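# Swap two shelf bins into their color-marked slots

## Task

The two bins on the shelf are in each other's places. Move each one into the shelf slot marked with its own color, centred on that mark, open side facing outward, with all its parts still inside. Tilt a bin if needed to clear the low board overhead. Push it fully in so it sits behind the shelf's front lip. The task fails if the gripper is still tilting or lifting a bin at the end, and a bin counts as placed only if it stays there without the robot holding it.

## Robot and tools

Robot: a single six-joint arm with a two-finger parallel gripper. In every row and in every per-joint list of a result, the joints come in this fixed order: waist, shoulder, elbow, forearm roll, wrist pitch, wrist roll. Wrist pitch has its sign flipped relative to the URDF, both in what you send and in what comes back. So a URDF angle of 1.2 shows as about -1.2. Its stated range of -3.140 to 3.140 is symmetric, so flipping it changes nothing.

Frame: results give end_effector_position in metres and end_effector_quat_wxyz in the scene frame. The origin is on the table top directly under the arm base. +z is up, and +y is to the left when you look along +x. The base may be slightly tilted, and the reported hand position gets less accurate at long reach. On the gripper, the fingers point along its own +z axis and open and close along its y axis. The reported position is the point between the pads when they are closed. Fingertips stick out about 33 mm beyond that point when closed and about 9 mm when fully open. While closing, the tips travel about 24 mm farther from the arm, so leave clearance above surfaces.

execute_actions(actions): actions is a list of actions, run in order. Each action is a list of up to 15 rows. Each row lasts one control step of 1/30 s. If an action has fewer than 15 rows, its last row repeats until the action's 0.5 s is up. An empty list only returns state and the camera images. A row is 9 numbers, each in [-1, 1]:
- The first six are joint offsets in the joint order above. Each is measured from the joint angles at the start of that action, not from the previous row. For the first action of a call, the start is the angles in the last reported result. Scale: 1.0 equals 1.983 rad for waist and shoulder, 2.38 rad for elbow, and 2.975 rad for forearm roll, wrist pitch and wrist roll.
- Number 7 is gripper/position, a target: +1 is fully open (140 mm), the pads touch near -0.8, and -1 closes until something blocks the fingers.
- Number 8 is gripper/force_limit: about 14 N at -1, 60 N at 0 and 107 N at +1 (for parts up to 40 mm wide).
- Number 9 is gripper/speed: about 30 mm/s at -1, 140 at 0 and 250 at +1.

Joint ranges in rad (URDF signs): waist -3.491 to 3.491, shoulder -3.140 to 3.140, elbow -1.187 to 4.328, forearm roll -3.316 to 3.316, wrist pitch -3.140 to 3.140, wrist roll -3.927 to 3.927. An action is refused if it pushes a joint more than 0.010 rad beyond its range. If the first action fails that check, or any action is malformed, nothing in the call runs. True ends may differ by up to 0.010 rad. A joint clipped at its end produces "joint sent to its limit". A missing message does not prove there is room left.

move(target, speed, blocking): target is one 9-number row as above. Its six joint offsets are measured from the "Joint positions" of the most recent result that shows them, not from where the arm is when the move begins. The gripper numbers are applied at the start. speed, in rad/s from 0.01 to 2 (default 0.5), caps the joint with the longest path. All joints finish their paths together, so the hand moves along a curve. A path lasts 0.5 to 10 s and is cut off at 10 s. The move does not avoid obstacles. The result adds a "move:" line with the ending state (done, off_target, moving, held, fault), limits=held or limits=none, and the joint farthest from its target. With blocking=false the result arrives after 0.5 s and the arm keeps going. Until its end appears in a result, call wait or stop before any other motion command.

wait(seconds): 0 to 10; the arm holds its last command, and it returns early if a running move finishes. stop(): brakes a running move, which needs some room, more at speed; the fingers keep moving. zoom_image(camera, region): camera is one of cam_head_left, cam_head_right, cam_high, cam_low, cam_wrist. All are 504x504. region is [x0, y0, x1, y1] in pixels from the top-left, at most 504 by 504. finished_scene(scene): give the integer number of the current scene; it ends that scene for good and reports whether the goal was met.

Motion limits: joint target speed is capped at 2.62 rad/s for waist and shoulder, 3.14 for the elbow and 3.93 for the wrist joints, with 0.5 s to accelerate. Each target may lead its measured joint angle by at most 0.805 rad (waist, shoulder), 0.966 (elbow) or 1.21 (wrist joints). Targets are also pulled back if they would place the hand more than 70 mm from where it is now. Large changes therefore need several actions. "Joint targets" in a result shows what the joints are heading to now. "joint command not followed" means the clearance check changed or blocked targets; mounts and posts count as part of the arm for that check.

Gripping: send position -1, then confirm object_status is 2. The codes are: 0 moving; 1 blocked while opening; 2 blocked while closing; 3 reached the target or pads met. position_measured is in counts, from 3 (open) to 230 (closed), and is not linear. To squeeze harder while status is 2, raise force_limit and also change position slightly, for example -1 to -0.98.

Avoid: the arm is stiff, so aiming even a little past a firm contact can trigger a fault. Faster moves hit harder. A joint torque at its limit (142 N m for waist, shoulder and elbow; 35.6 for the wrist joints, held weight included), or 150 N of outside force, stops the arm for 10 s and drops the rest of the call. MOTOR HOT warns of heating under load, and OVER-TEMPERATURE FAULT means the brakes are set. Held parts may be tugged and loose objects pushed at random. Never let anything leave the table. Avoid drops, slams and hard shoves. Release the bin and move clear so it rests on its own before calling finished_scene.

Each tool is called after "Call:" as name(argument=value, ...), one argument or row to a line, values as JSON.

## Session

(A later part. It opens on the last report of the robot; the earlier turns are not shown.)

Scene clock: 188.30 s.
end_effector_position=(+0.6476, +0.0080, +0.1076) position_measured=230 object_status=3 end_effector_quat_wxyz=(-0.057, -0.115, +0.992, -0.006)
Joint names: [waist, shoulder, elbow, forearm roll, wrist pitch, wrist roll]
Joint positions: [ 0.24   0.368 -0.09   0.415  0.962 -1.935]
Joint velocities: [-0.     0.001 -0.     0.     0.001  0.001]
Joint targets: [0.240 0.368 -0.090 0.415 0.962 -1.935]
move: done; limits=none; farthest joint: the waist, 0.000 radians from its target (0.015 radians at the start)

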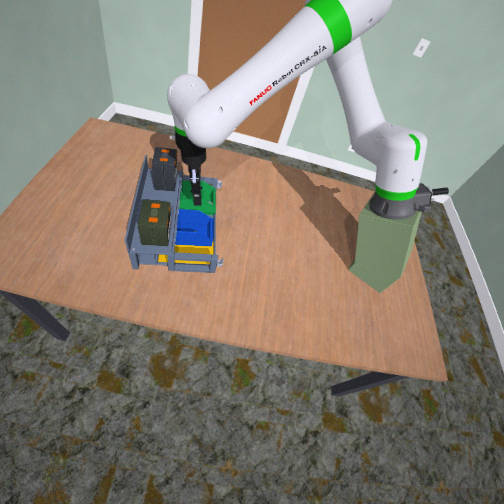

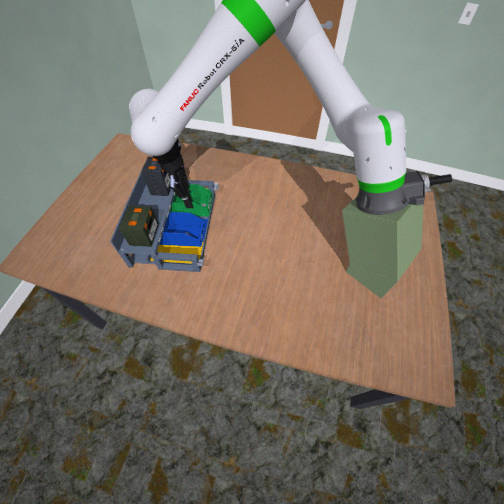

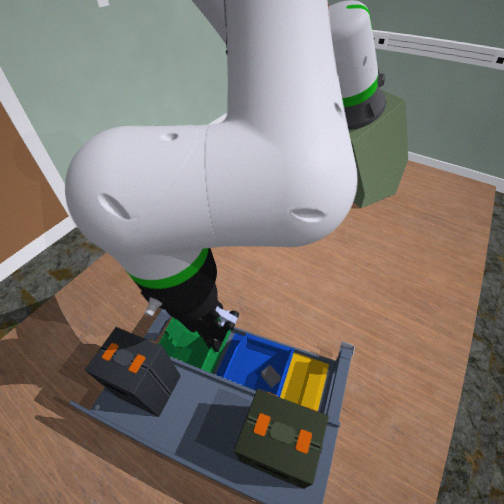

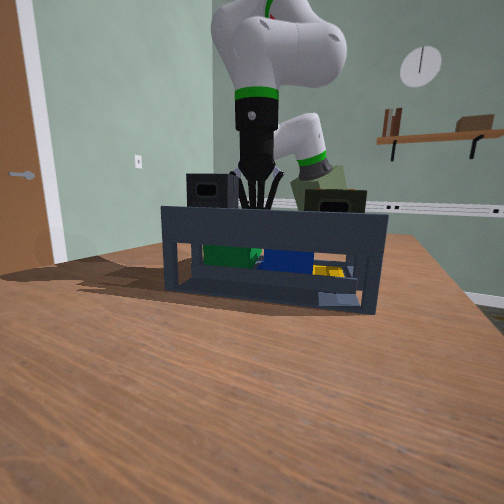

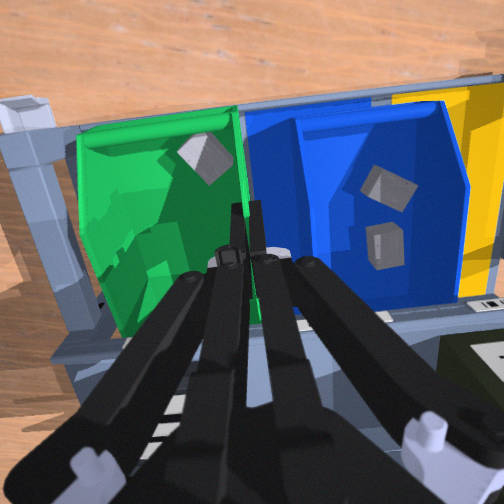

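Call:
move(
  target=[-0.0136,-0.0353,-0.064,0.029,-0.0635,-0.0208,-1,0,-0.5],
  speed=0.06,
)

Call:
move(
  target=[-0.0028,0.006,-0.0008,0.0016,-0.005,-0.0006,-1,0,-0.5],
  speed=0.015,
)

Call:
move(
  target=[0,0,0,0,0,0,-0.55,0,-0.8],
)

Call:
move(
  target=[0.023,-0.0488,0.006,-0.012,0.040,0.0047,-0.55,0,0],
  speed=0.12,
)

Scene clock: 196.33 s.
end_effector_position=(+0.6504, -0.0033, +0.0998) position_measured=230 object_status=3 end_effector_quat_wxyz=(-0.000, -0.113, +0.994, -0.001)
Joint names: [waist, shoulder, elbow, forearm roll, wrist pitch, wrist roll]
Joint positions: [ 0.213  0.298 -0.242  0.502  0.773 -1.997]
Joint velocities: [-0.    -0.002  0.001 -0.     0.     0.   ]
Joint targets: [0.213 0.298 -0.242 0.502 0.773 -1.997]
move: done; limits=none; farthest joint: the waist, 0.000 radians from its target (0.027 radians at the start)

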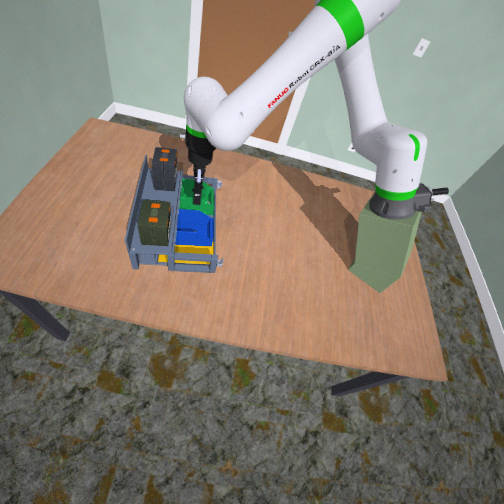

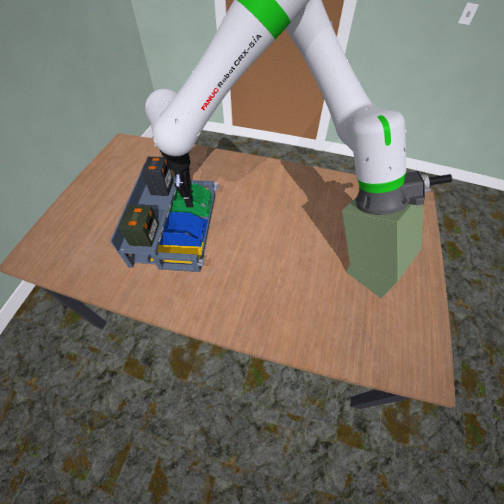

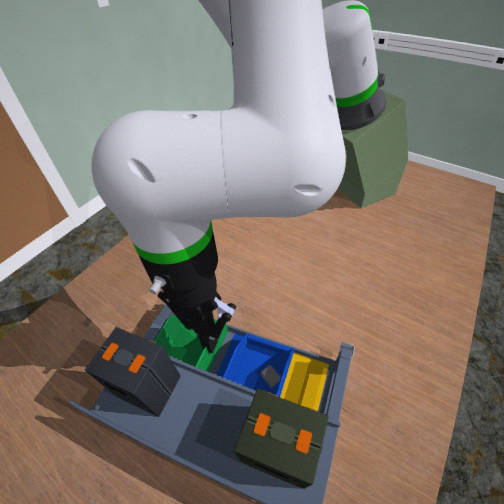

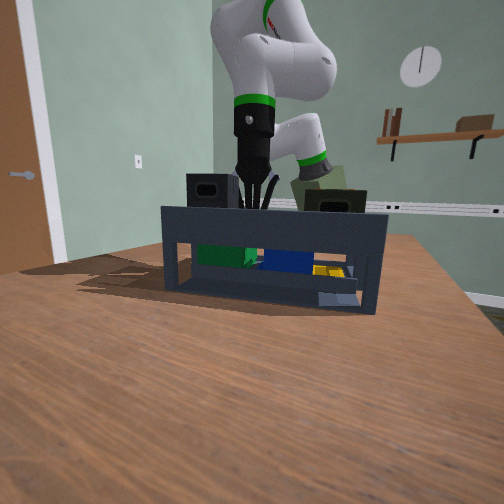

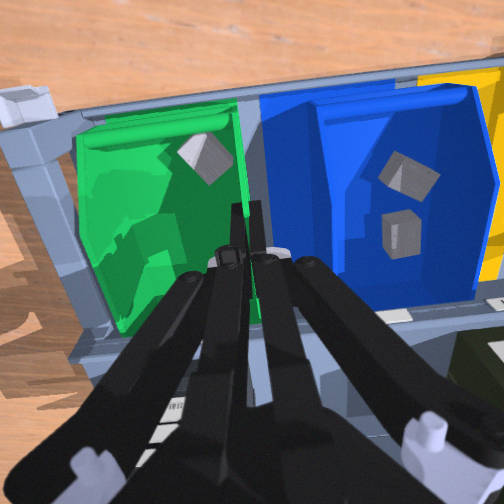

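Scene clock: 197.53 s.
end_effector_position=(+0.6503, -0.0033, +0.0925) position_measured=230 object_status=3 end_effector_quat_wxyz=(-0.000, -0.114, +0.993, -0.000)
Joint names: [waist, shoulder, elbow, forearm roll, wrist pitch, wrist roll]
Joint positions: [ 0.207  0.31  -0.244  0.506  0.758 -1.999]
Joint velocities: [-0.    -0.001 -0.    -0.001 -0.    -0.001]
Joint targets: [0.207 0.310 -0.244 0.506 0.758 -1.999]
move: done; limits=none; farthest joint: the waist, 0.000 radians from its target (0.006 radians at the start)

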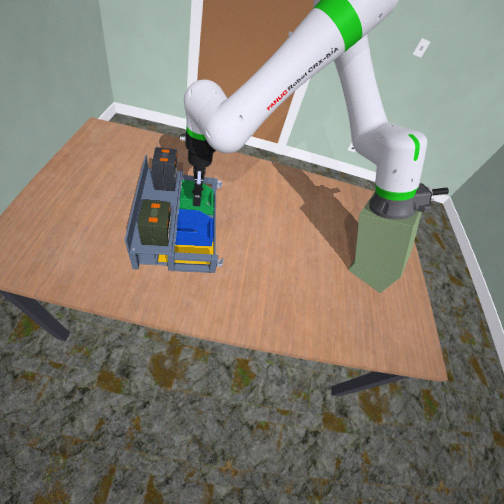

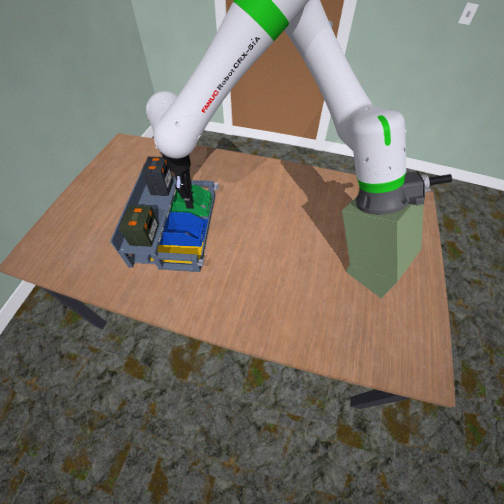

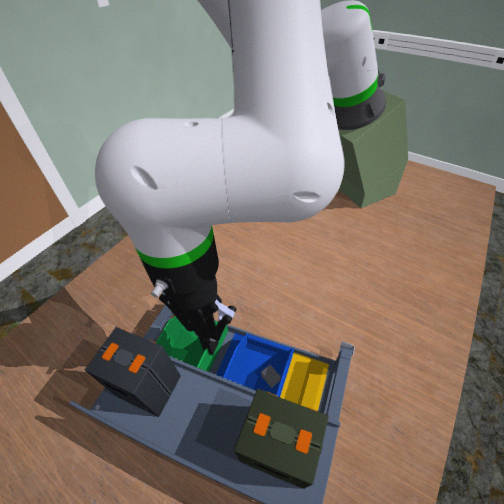

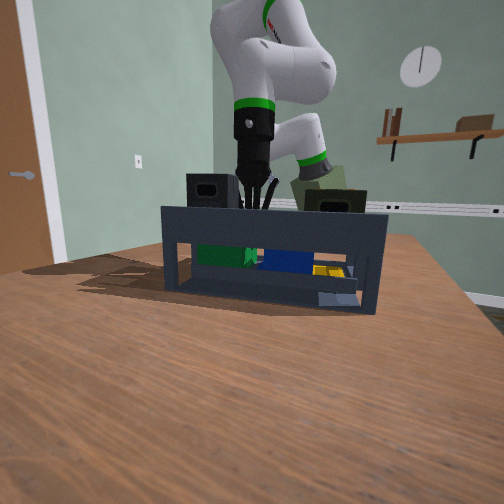

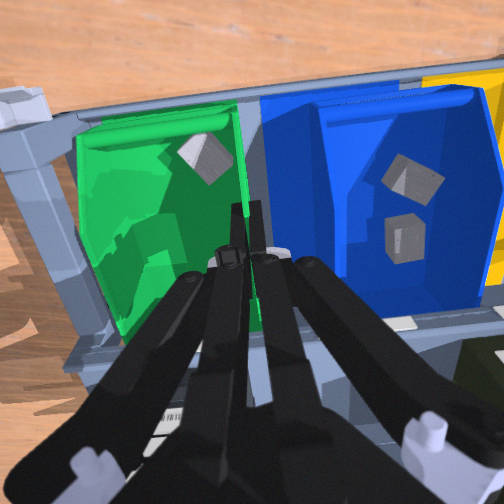

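Scene clock: 198.13 s.
end_effector_position=(+0.6503, -0.0033, +0.0925) position_measured=199 object_status=3 end_effector_quat_wxyz=(-0.000, -0.114, +0.993, -0.000)
Joint names: [waist, shoulder, elbow, forearm roll, wrist pitch, wrist roll]
Joint positions: [ 0.207  0.31  -0.244  0.506  0.758 -1.999]
Joint velocities: [-0.    -0.001 -0.    -0.002  0.001 -0.   ]
Joint targets: [0.207 0.310 -0.244 0.506 0.758 -1.999]
move: done; limits=none; farthest joint: the waist, 0.000 radians from its target (0.000 radians at the start)

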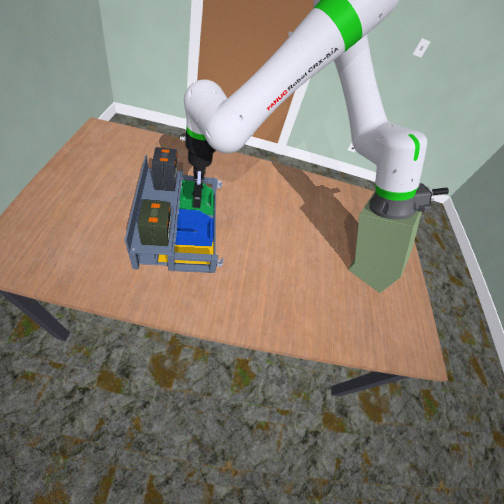

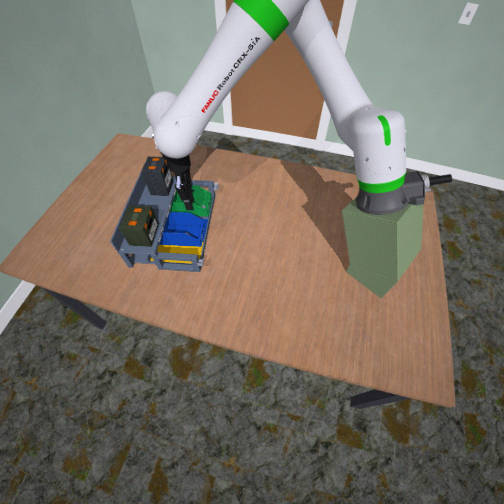

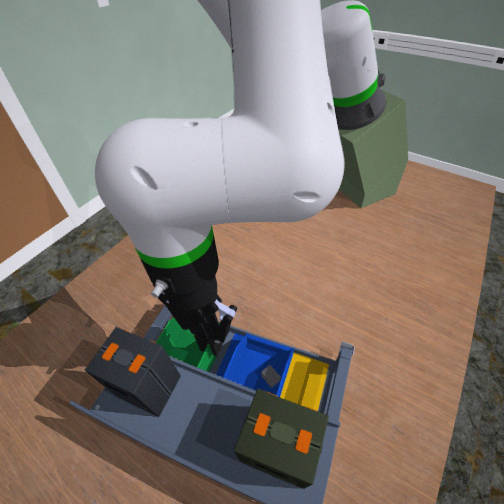

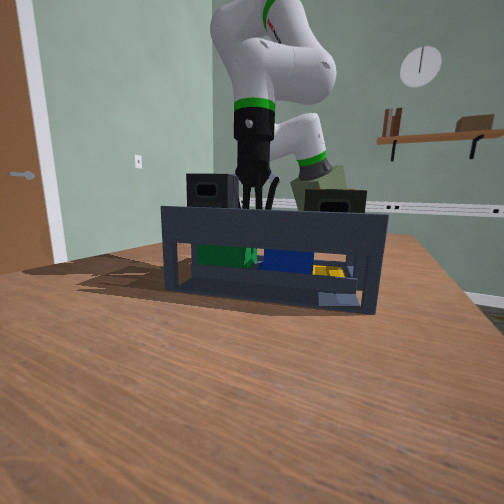

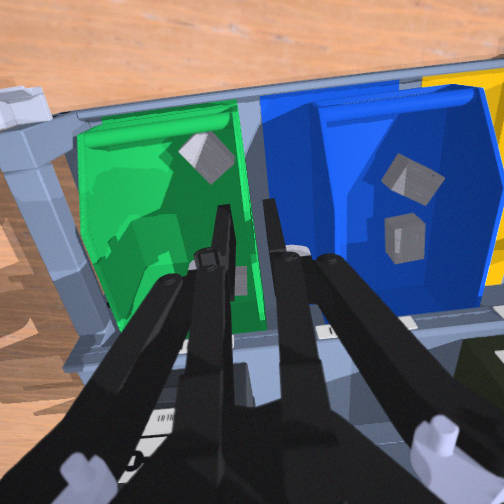

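Scene clock: 199.43 s.
end_effector_position=(+0.6486, -0.0032, +0.1513) position_measured=199 object_status=3 end_effector_quat_wxyz=(-0.001, -0.110, +0.994, -0.001)
Joint names: [waist, shoulder, elbow, forearm roll, wrist pitch, wrist roll]
Joint positions: [ 0.253  0.213 -0.23   0.471  0.877 -1.985]
Joint velocities: [ 0.    -0.001  0.001  0.     0.     0.   ]
Joint targets: [0.253 0.213 -0.230 0.471 0.877 -1.985]
move: done; limits=none; farthest joint: the waist, 0.000 radians from its target (0.045 radians at the start)

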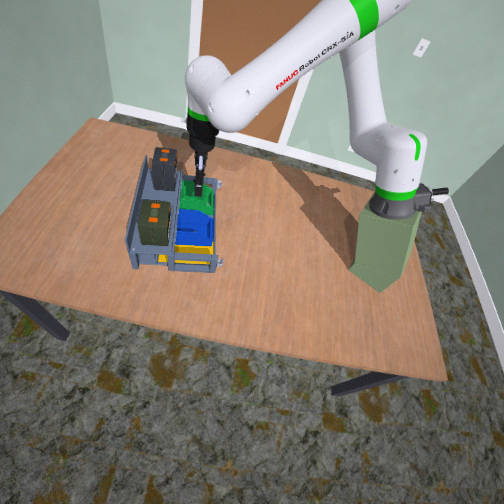

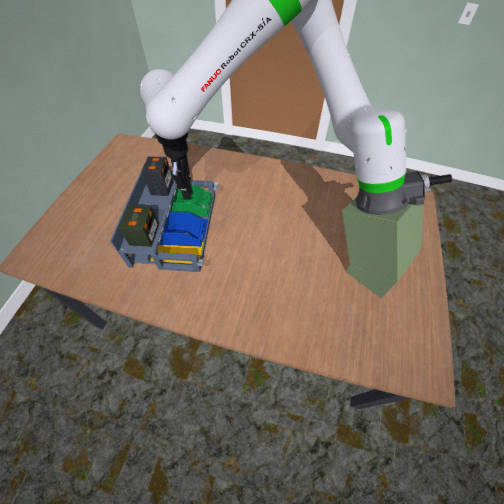

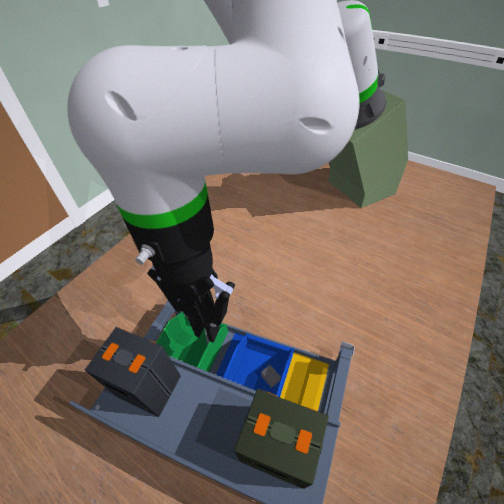

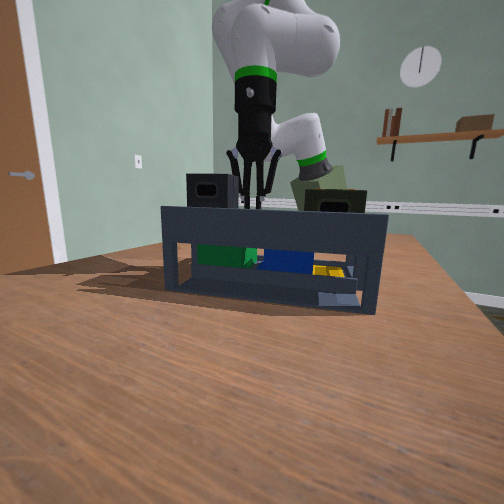

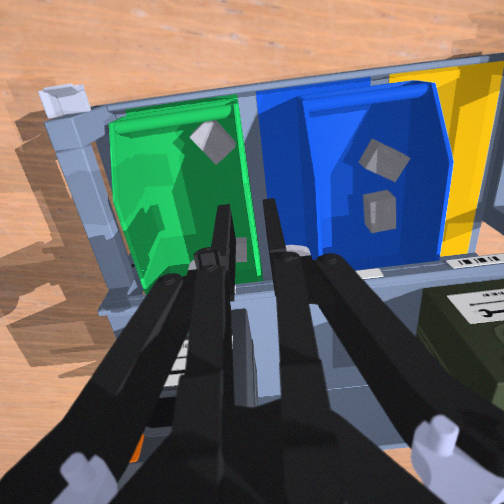

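Call:
move(
  target=[0.124,0.0454,-0.0042,0.0282,0.0044,-0.1035,-0.5,0,0],
  speed=0.3,
)

Call:
move(
  target=[-0.0213,0.0416,-0.0068,0.0153,-0.034,-0.0102,-0.5,0,0],
  speed=0.08,
)

Call:
move(
  target=[0,0,0,0,0,0,-1,0,-0.5],
)

Call:
move(
  target=[-0.0292,-0.0147,-0.001,-0.0096,0,0.028,-1,0,-0.5],
  speed=0.05,
)

Call:
move(
  target=[0,0,0,0,0,0,-0.5,0,-0.8],
)

Call:
move(
  target=[0.03,-0.06,0.01,-0.02,0.048,0.014,-0.5,0,0],
  speed=0.12,
)

Scene clock: 206.40 s.
end_effector_position=(+0.6262, +0.1430, +0.1508) position_measured=192 object_status=3 end_effector_quat_wxyz=(+0.003, -0.112, +0.994, -0.001)
Joint names: [waist, shoulder, elbow, forearm roll, wrist pitch, wrist roll]
Joint positions: [ 0.499  0.303 -0.24   0.555  0.89  -2.293]
Joint velocities: [ 0.     0.001 -0.001 -0.001  0.    -0.   ]
Joint targets: [0.499 0.303 -0.240 0.555 0.890 -2.293]
move: done; limits=none; farthest joint: the waist, 0.000 radians from its target (0.246 radians at the start)

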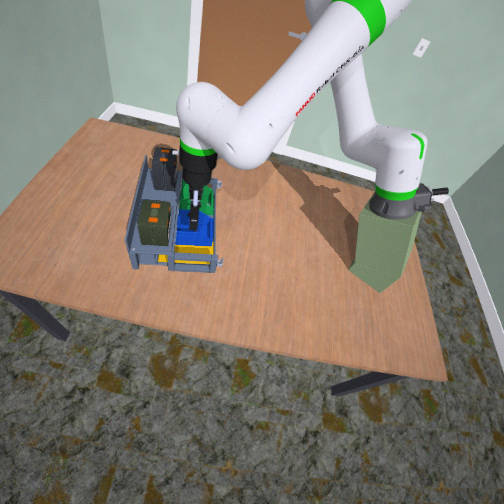

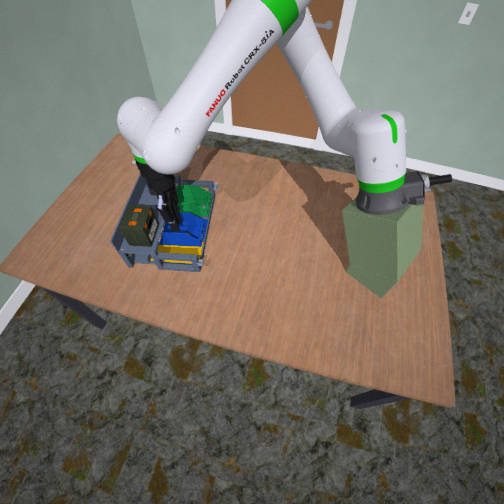

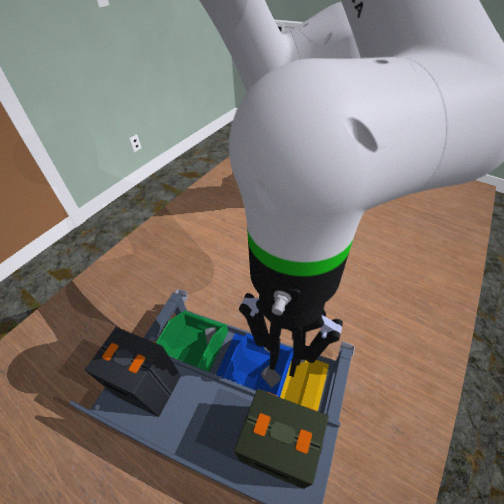

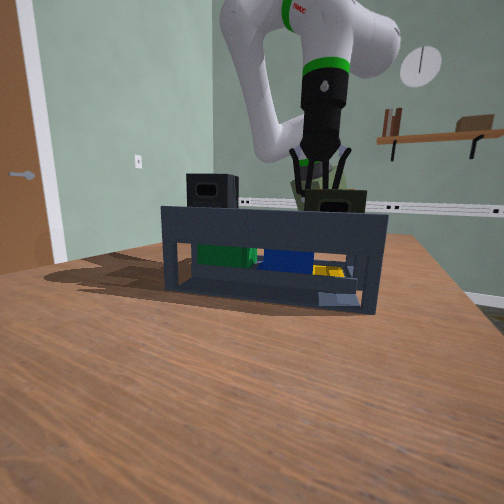

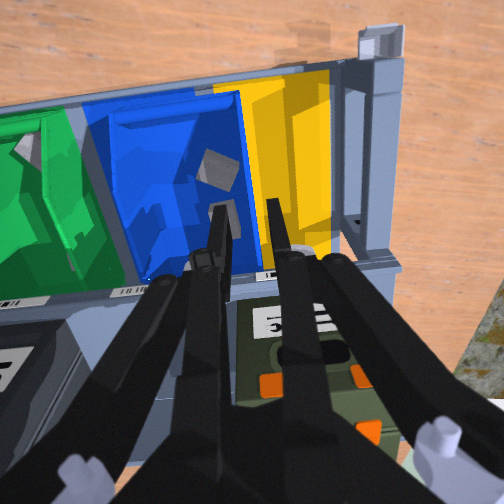

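Scene clock: 207.97 s.
end_effector_position=(+0.6266, +0.1450, +0.0991) position_measured=192 object_status=3 end_effector_quat_wxyz=(+0.003, -0.113, +0.994, -0.001)
Joint names: [waist, shoulder, elbow, forearm roll, wrist pitch, wrist roll]
Joint positions: [ 0.457  0.386 -0.256  0.6    0.789 -2.323]
Joint velocities: [-0.     0.    -0.    -0.001 -0.    -0.   ]
Joint targets: [0.457 0.386 -0.256 0.600 0.789 -2.323]
move: done; limits=none; farthest joint: the waist, 0.000 radians from its target (0.042 radians at the start)

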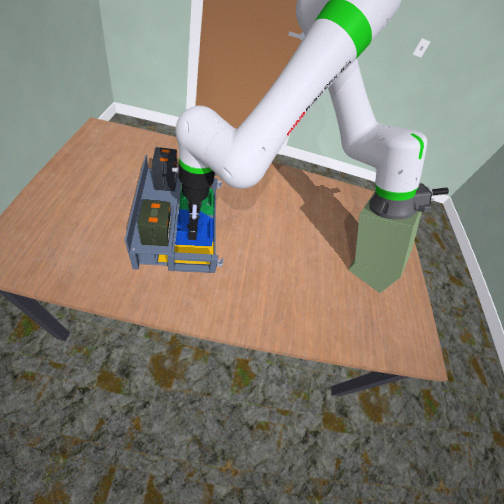

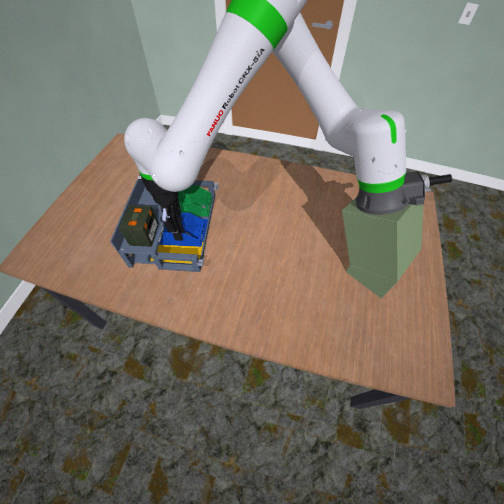

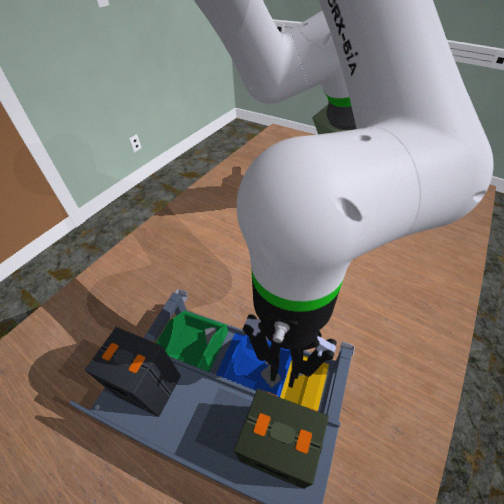

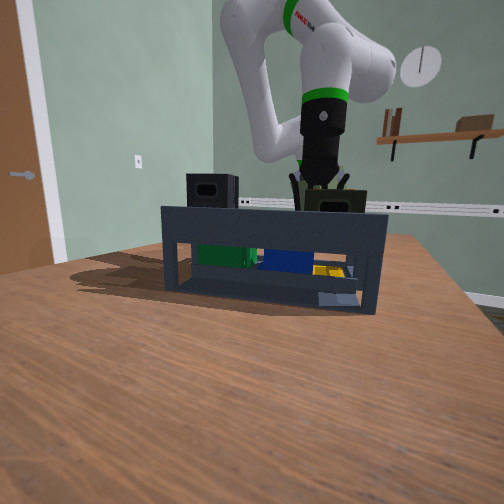

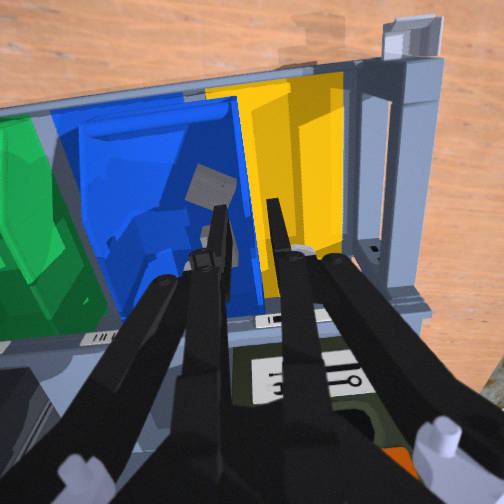

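Scene clock: 208.47 s.
end_effector_position=(+0.6266, +0.1450, +0.0991) position_measured=230 object_status=3 end_effector_quat_wxyz=(+0.003, -0.113, +0.994, -0.001)
Joint names: [waist, shoulder, elbow, forearm roll, wrist pitch, wrist roll]
Joint positions: [ 0.457  0.386 -0.256  0.6    0.789 -2.323]
Joint velocities: [ 0.     0.     0.    -0.     0.001 -0.   ]
Joint targets: [0.457 0.386 -0.256 0.600 0.789 -2.323]
move: done; limits=none; farthest joint: the waist, 0.000 radians from its target (0.000 radians at the start)

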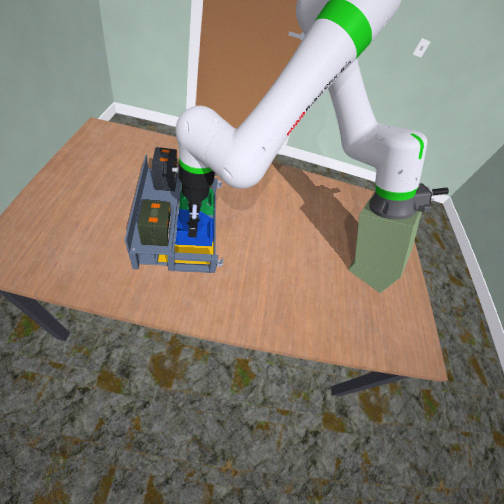

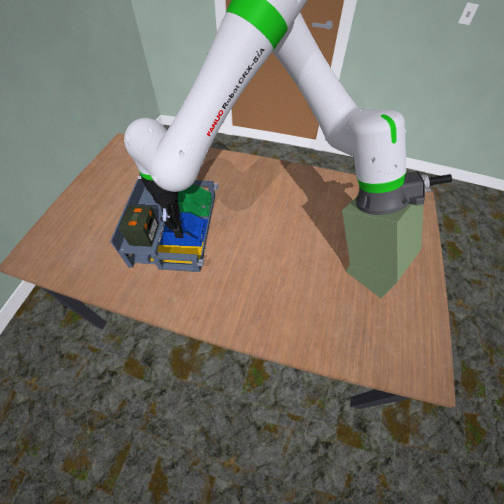

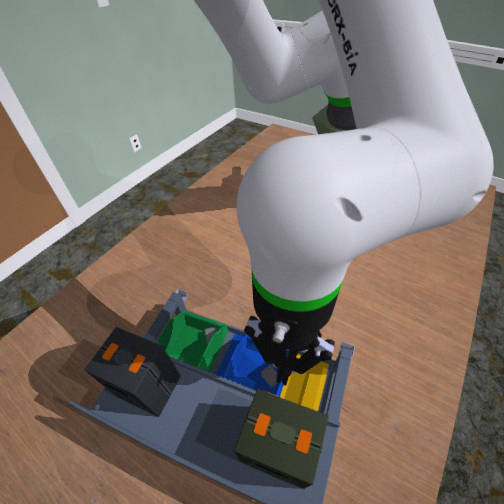

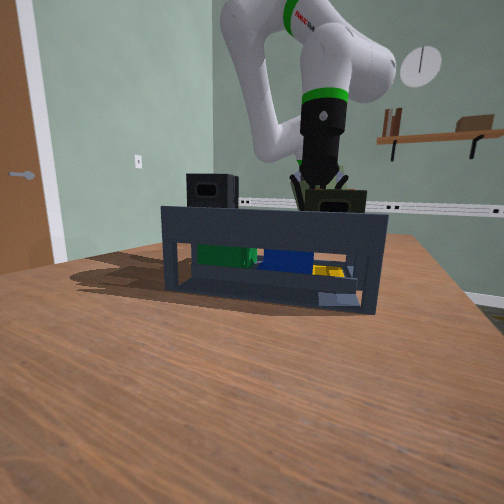

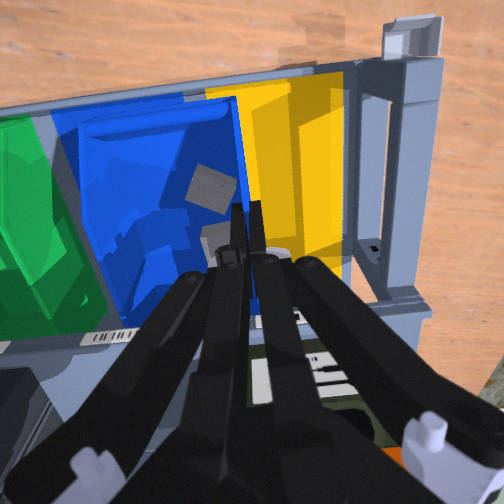

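Scene clock: 210.40 s.
end_effector_position=(+0.6321, +0.1081, +0.1002) position_measured=230 object_status=3 end_effector_quat_wxyz=(-0.001, -0.113, +0.994, -0.000)
Joint names: [waist, shoulder, elbow, forearm roll, wrist pitch, wrist roll]
Joint positions: [ 0.399  0.357 -0.258  0.572  0.789 -2.24 ]
Joint velocities: [-0.    -0.     0.001  0.002  0.002 -0.   ]
Joint targets: [0.399 0.357 -0.258 0.572 0.789 -2.240]
move: done; limits=none; farthest joint: the waist, 0.000 radians from its target (0.058 radians at the start)

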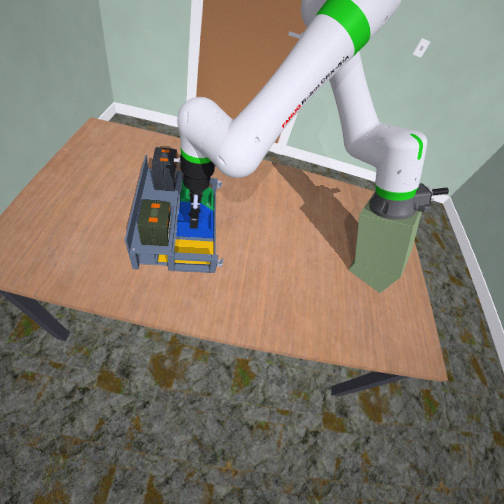

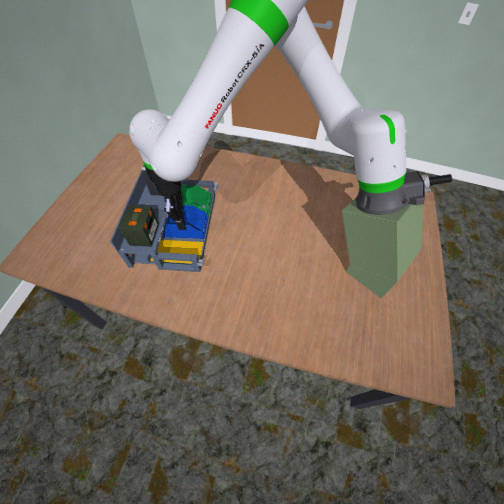

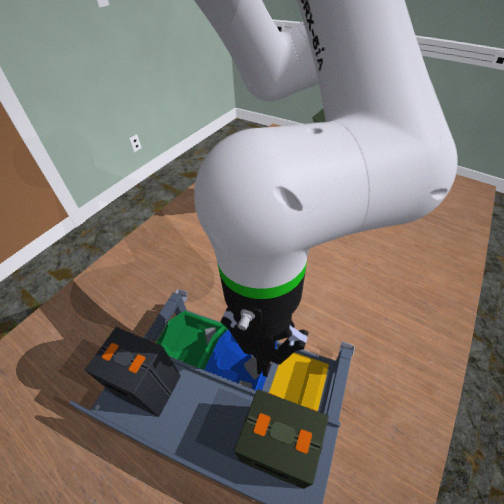

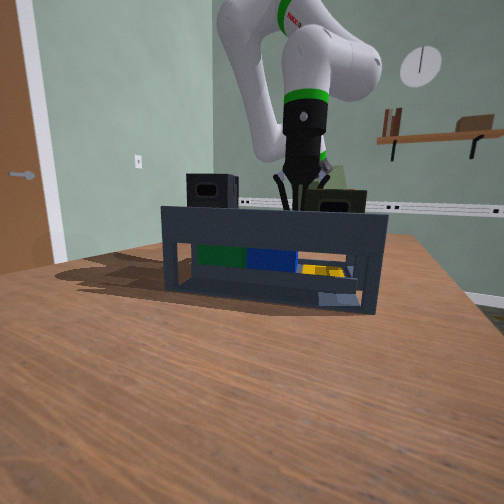

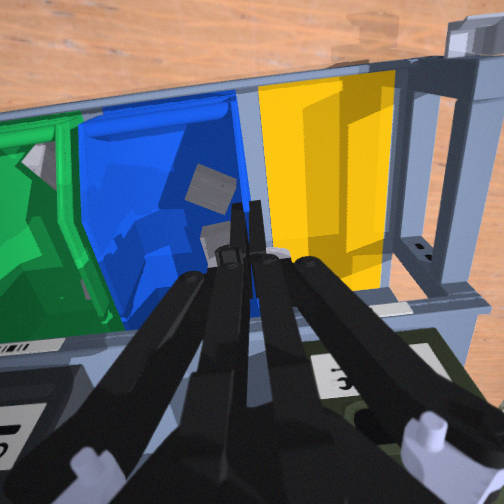

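Scene clock: 211.10 s.
end_effector_position=(+0.6322, +0.1081, +0.1002) position_measured=192 object_status=3 end_effector_quat_wxyz=(-0.001, -0.113, +0.994, -0.000)
Joint names: [waist, shoulder, elbow, forearm roll, wrist pitch, wrist roll]
Joint positions: [ 0.399  0.357 -0.258  0.572  0.789 -2.24 ]
Joint velocities: [ 0.    -0.001  0.001  0.001  0.    -0.   ]
Joint targets: [0.399 0.357 -0.258 0.572 0.789 -2.240]
move: done; limits=none; farthest joint: the waist, 0.000 radians from its target (0.000 radians at the start)

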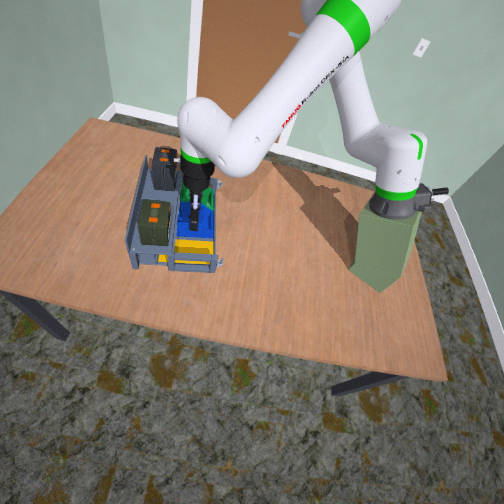

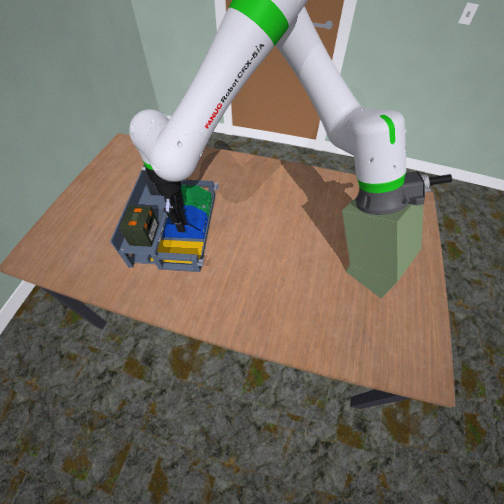

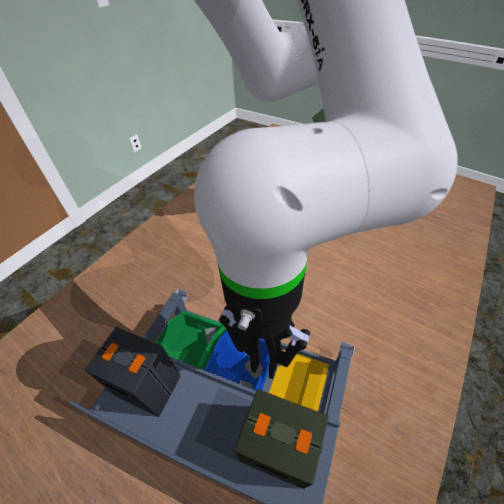

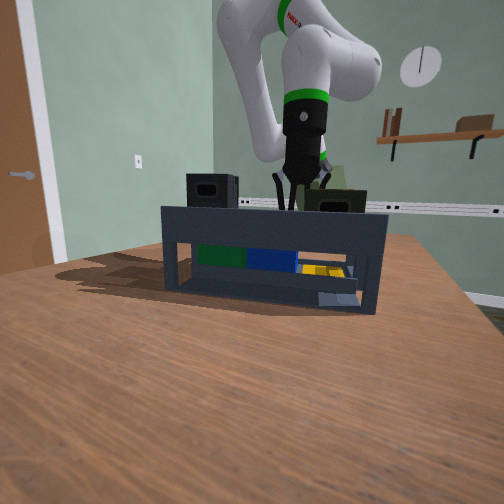

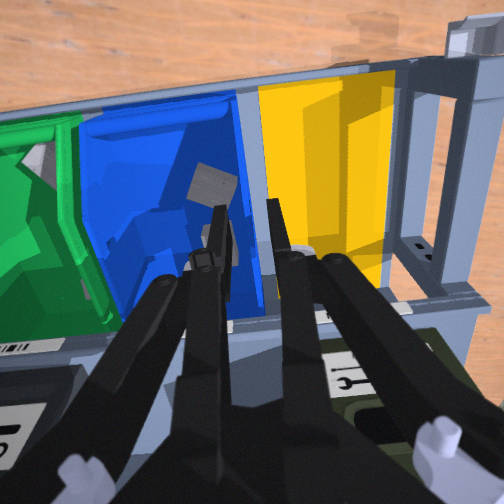

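Scene clock: 212.60 s.
end_effector_position=(+0.6309, +0.1068, +0.1742) position_measured=192 object_status=3 end_effector_quat_wxyz=(+0.000, -0.113, +0.994, +0.003)
Joint names: [waist, shoulder, elbow, forearm roll, wrist pitch, wrist roll]
Joint positions: [ 0.458  0.238 -0.234  0.512  0.932 -2.198]
Joint velocities: [ 0.    -0.002 -0.001  0.001 -0.001 -0.   ]
Joint targets: [0.458 0.238 -0.234 0.512 0.932 -2.198]
move: done; limits=none; farthest joint: the waist, 0.000 radians from its target (0.060 radians at the start)

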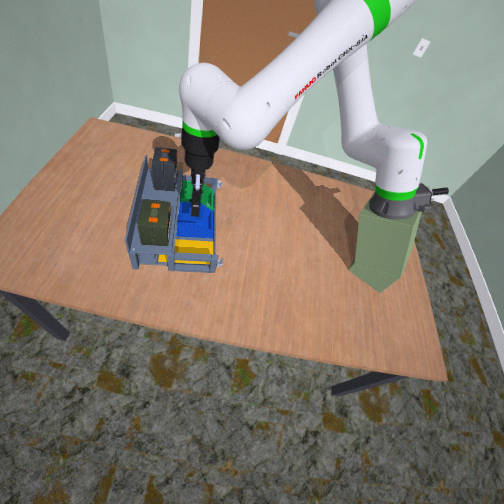

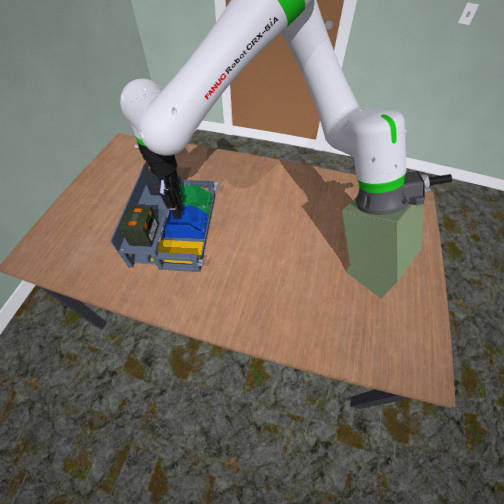

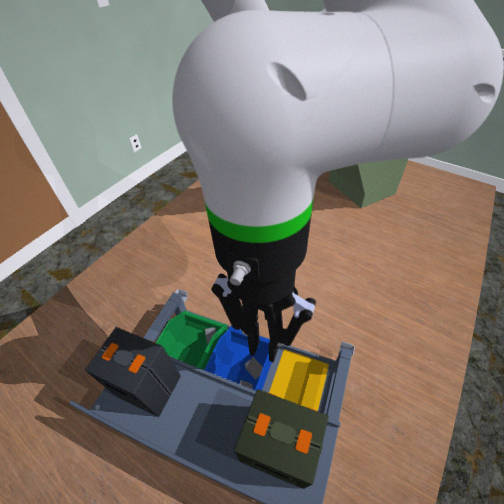

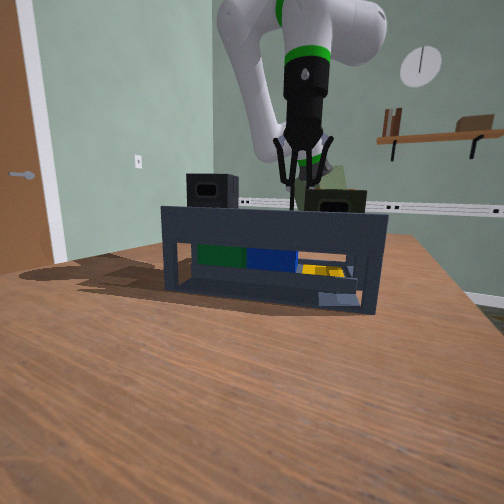

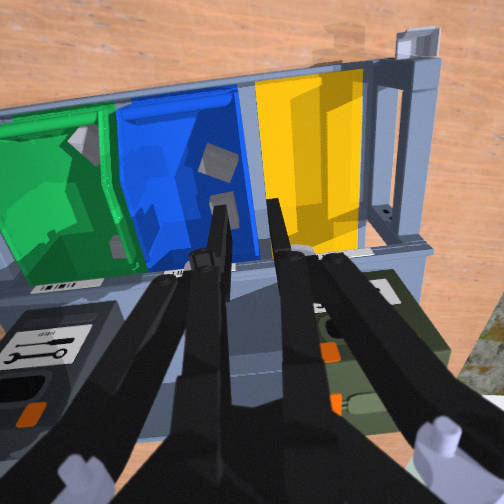

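Kinematic notes: base axes in world X=(.919,.164,-.364) Y=(-.068,.963,.263) Z=(.393,-.219,.894), h=.284, L=.358, links .185/.41/.43/.13.

Call:
finished_scene(
  scene=1,
)

The scene is finished: the task was done.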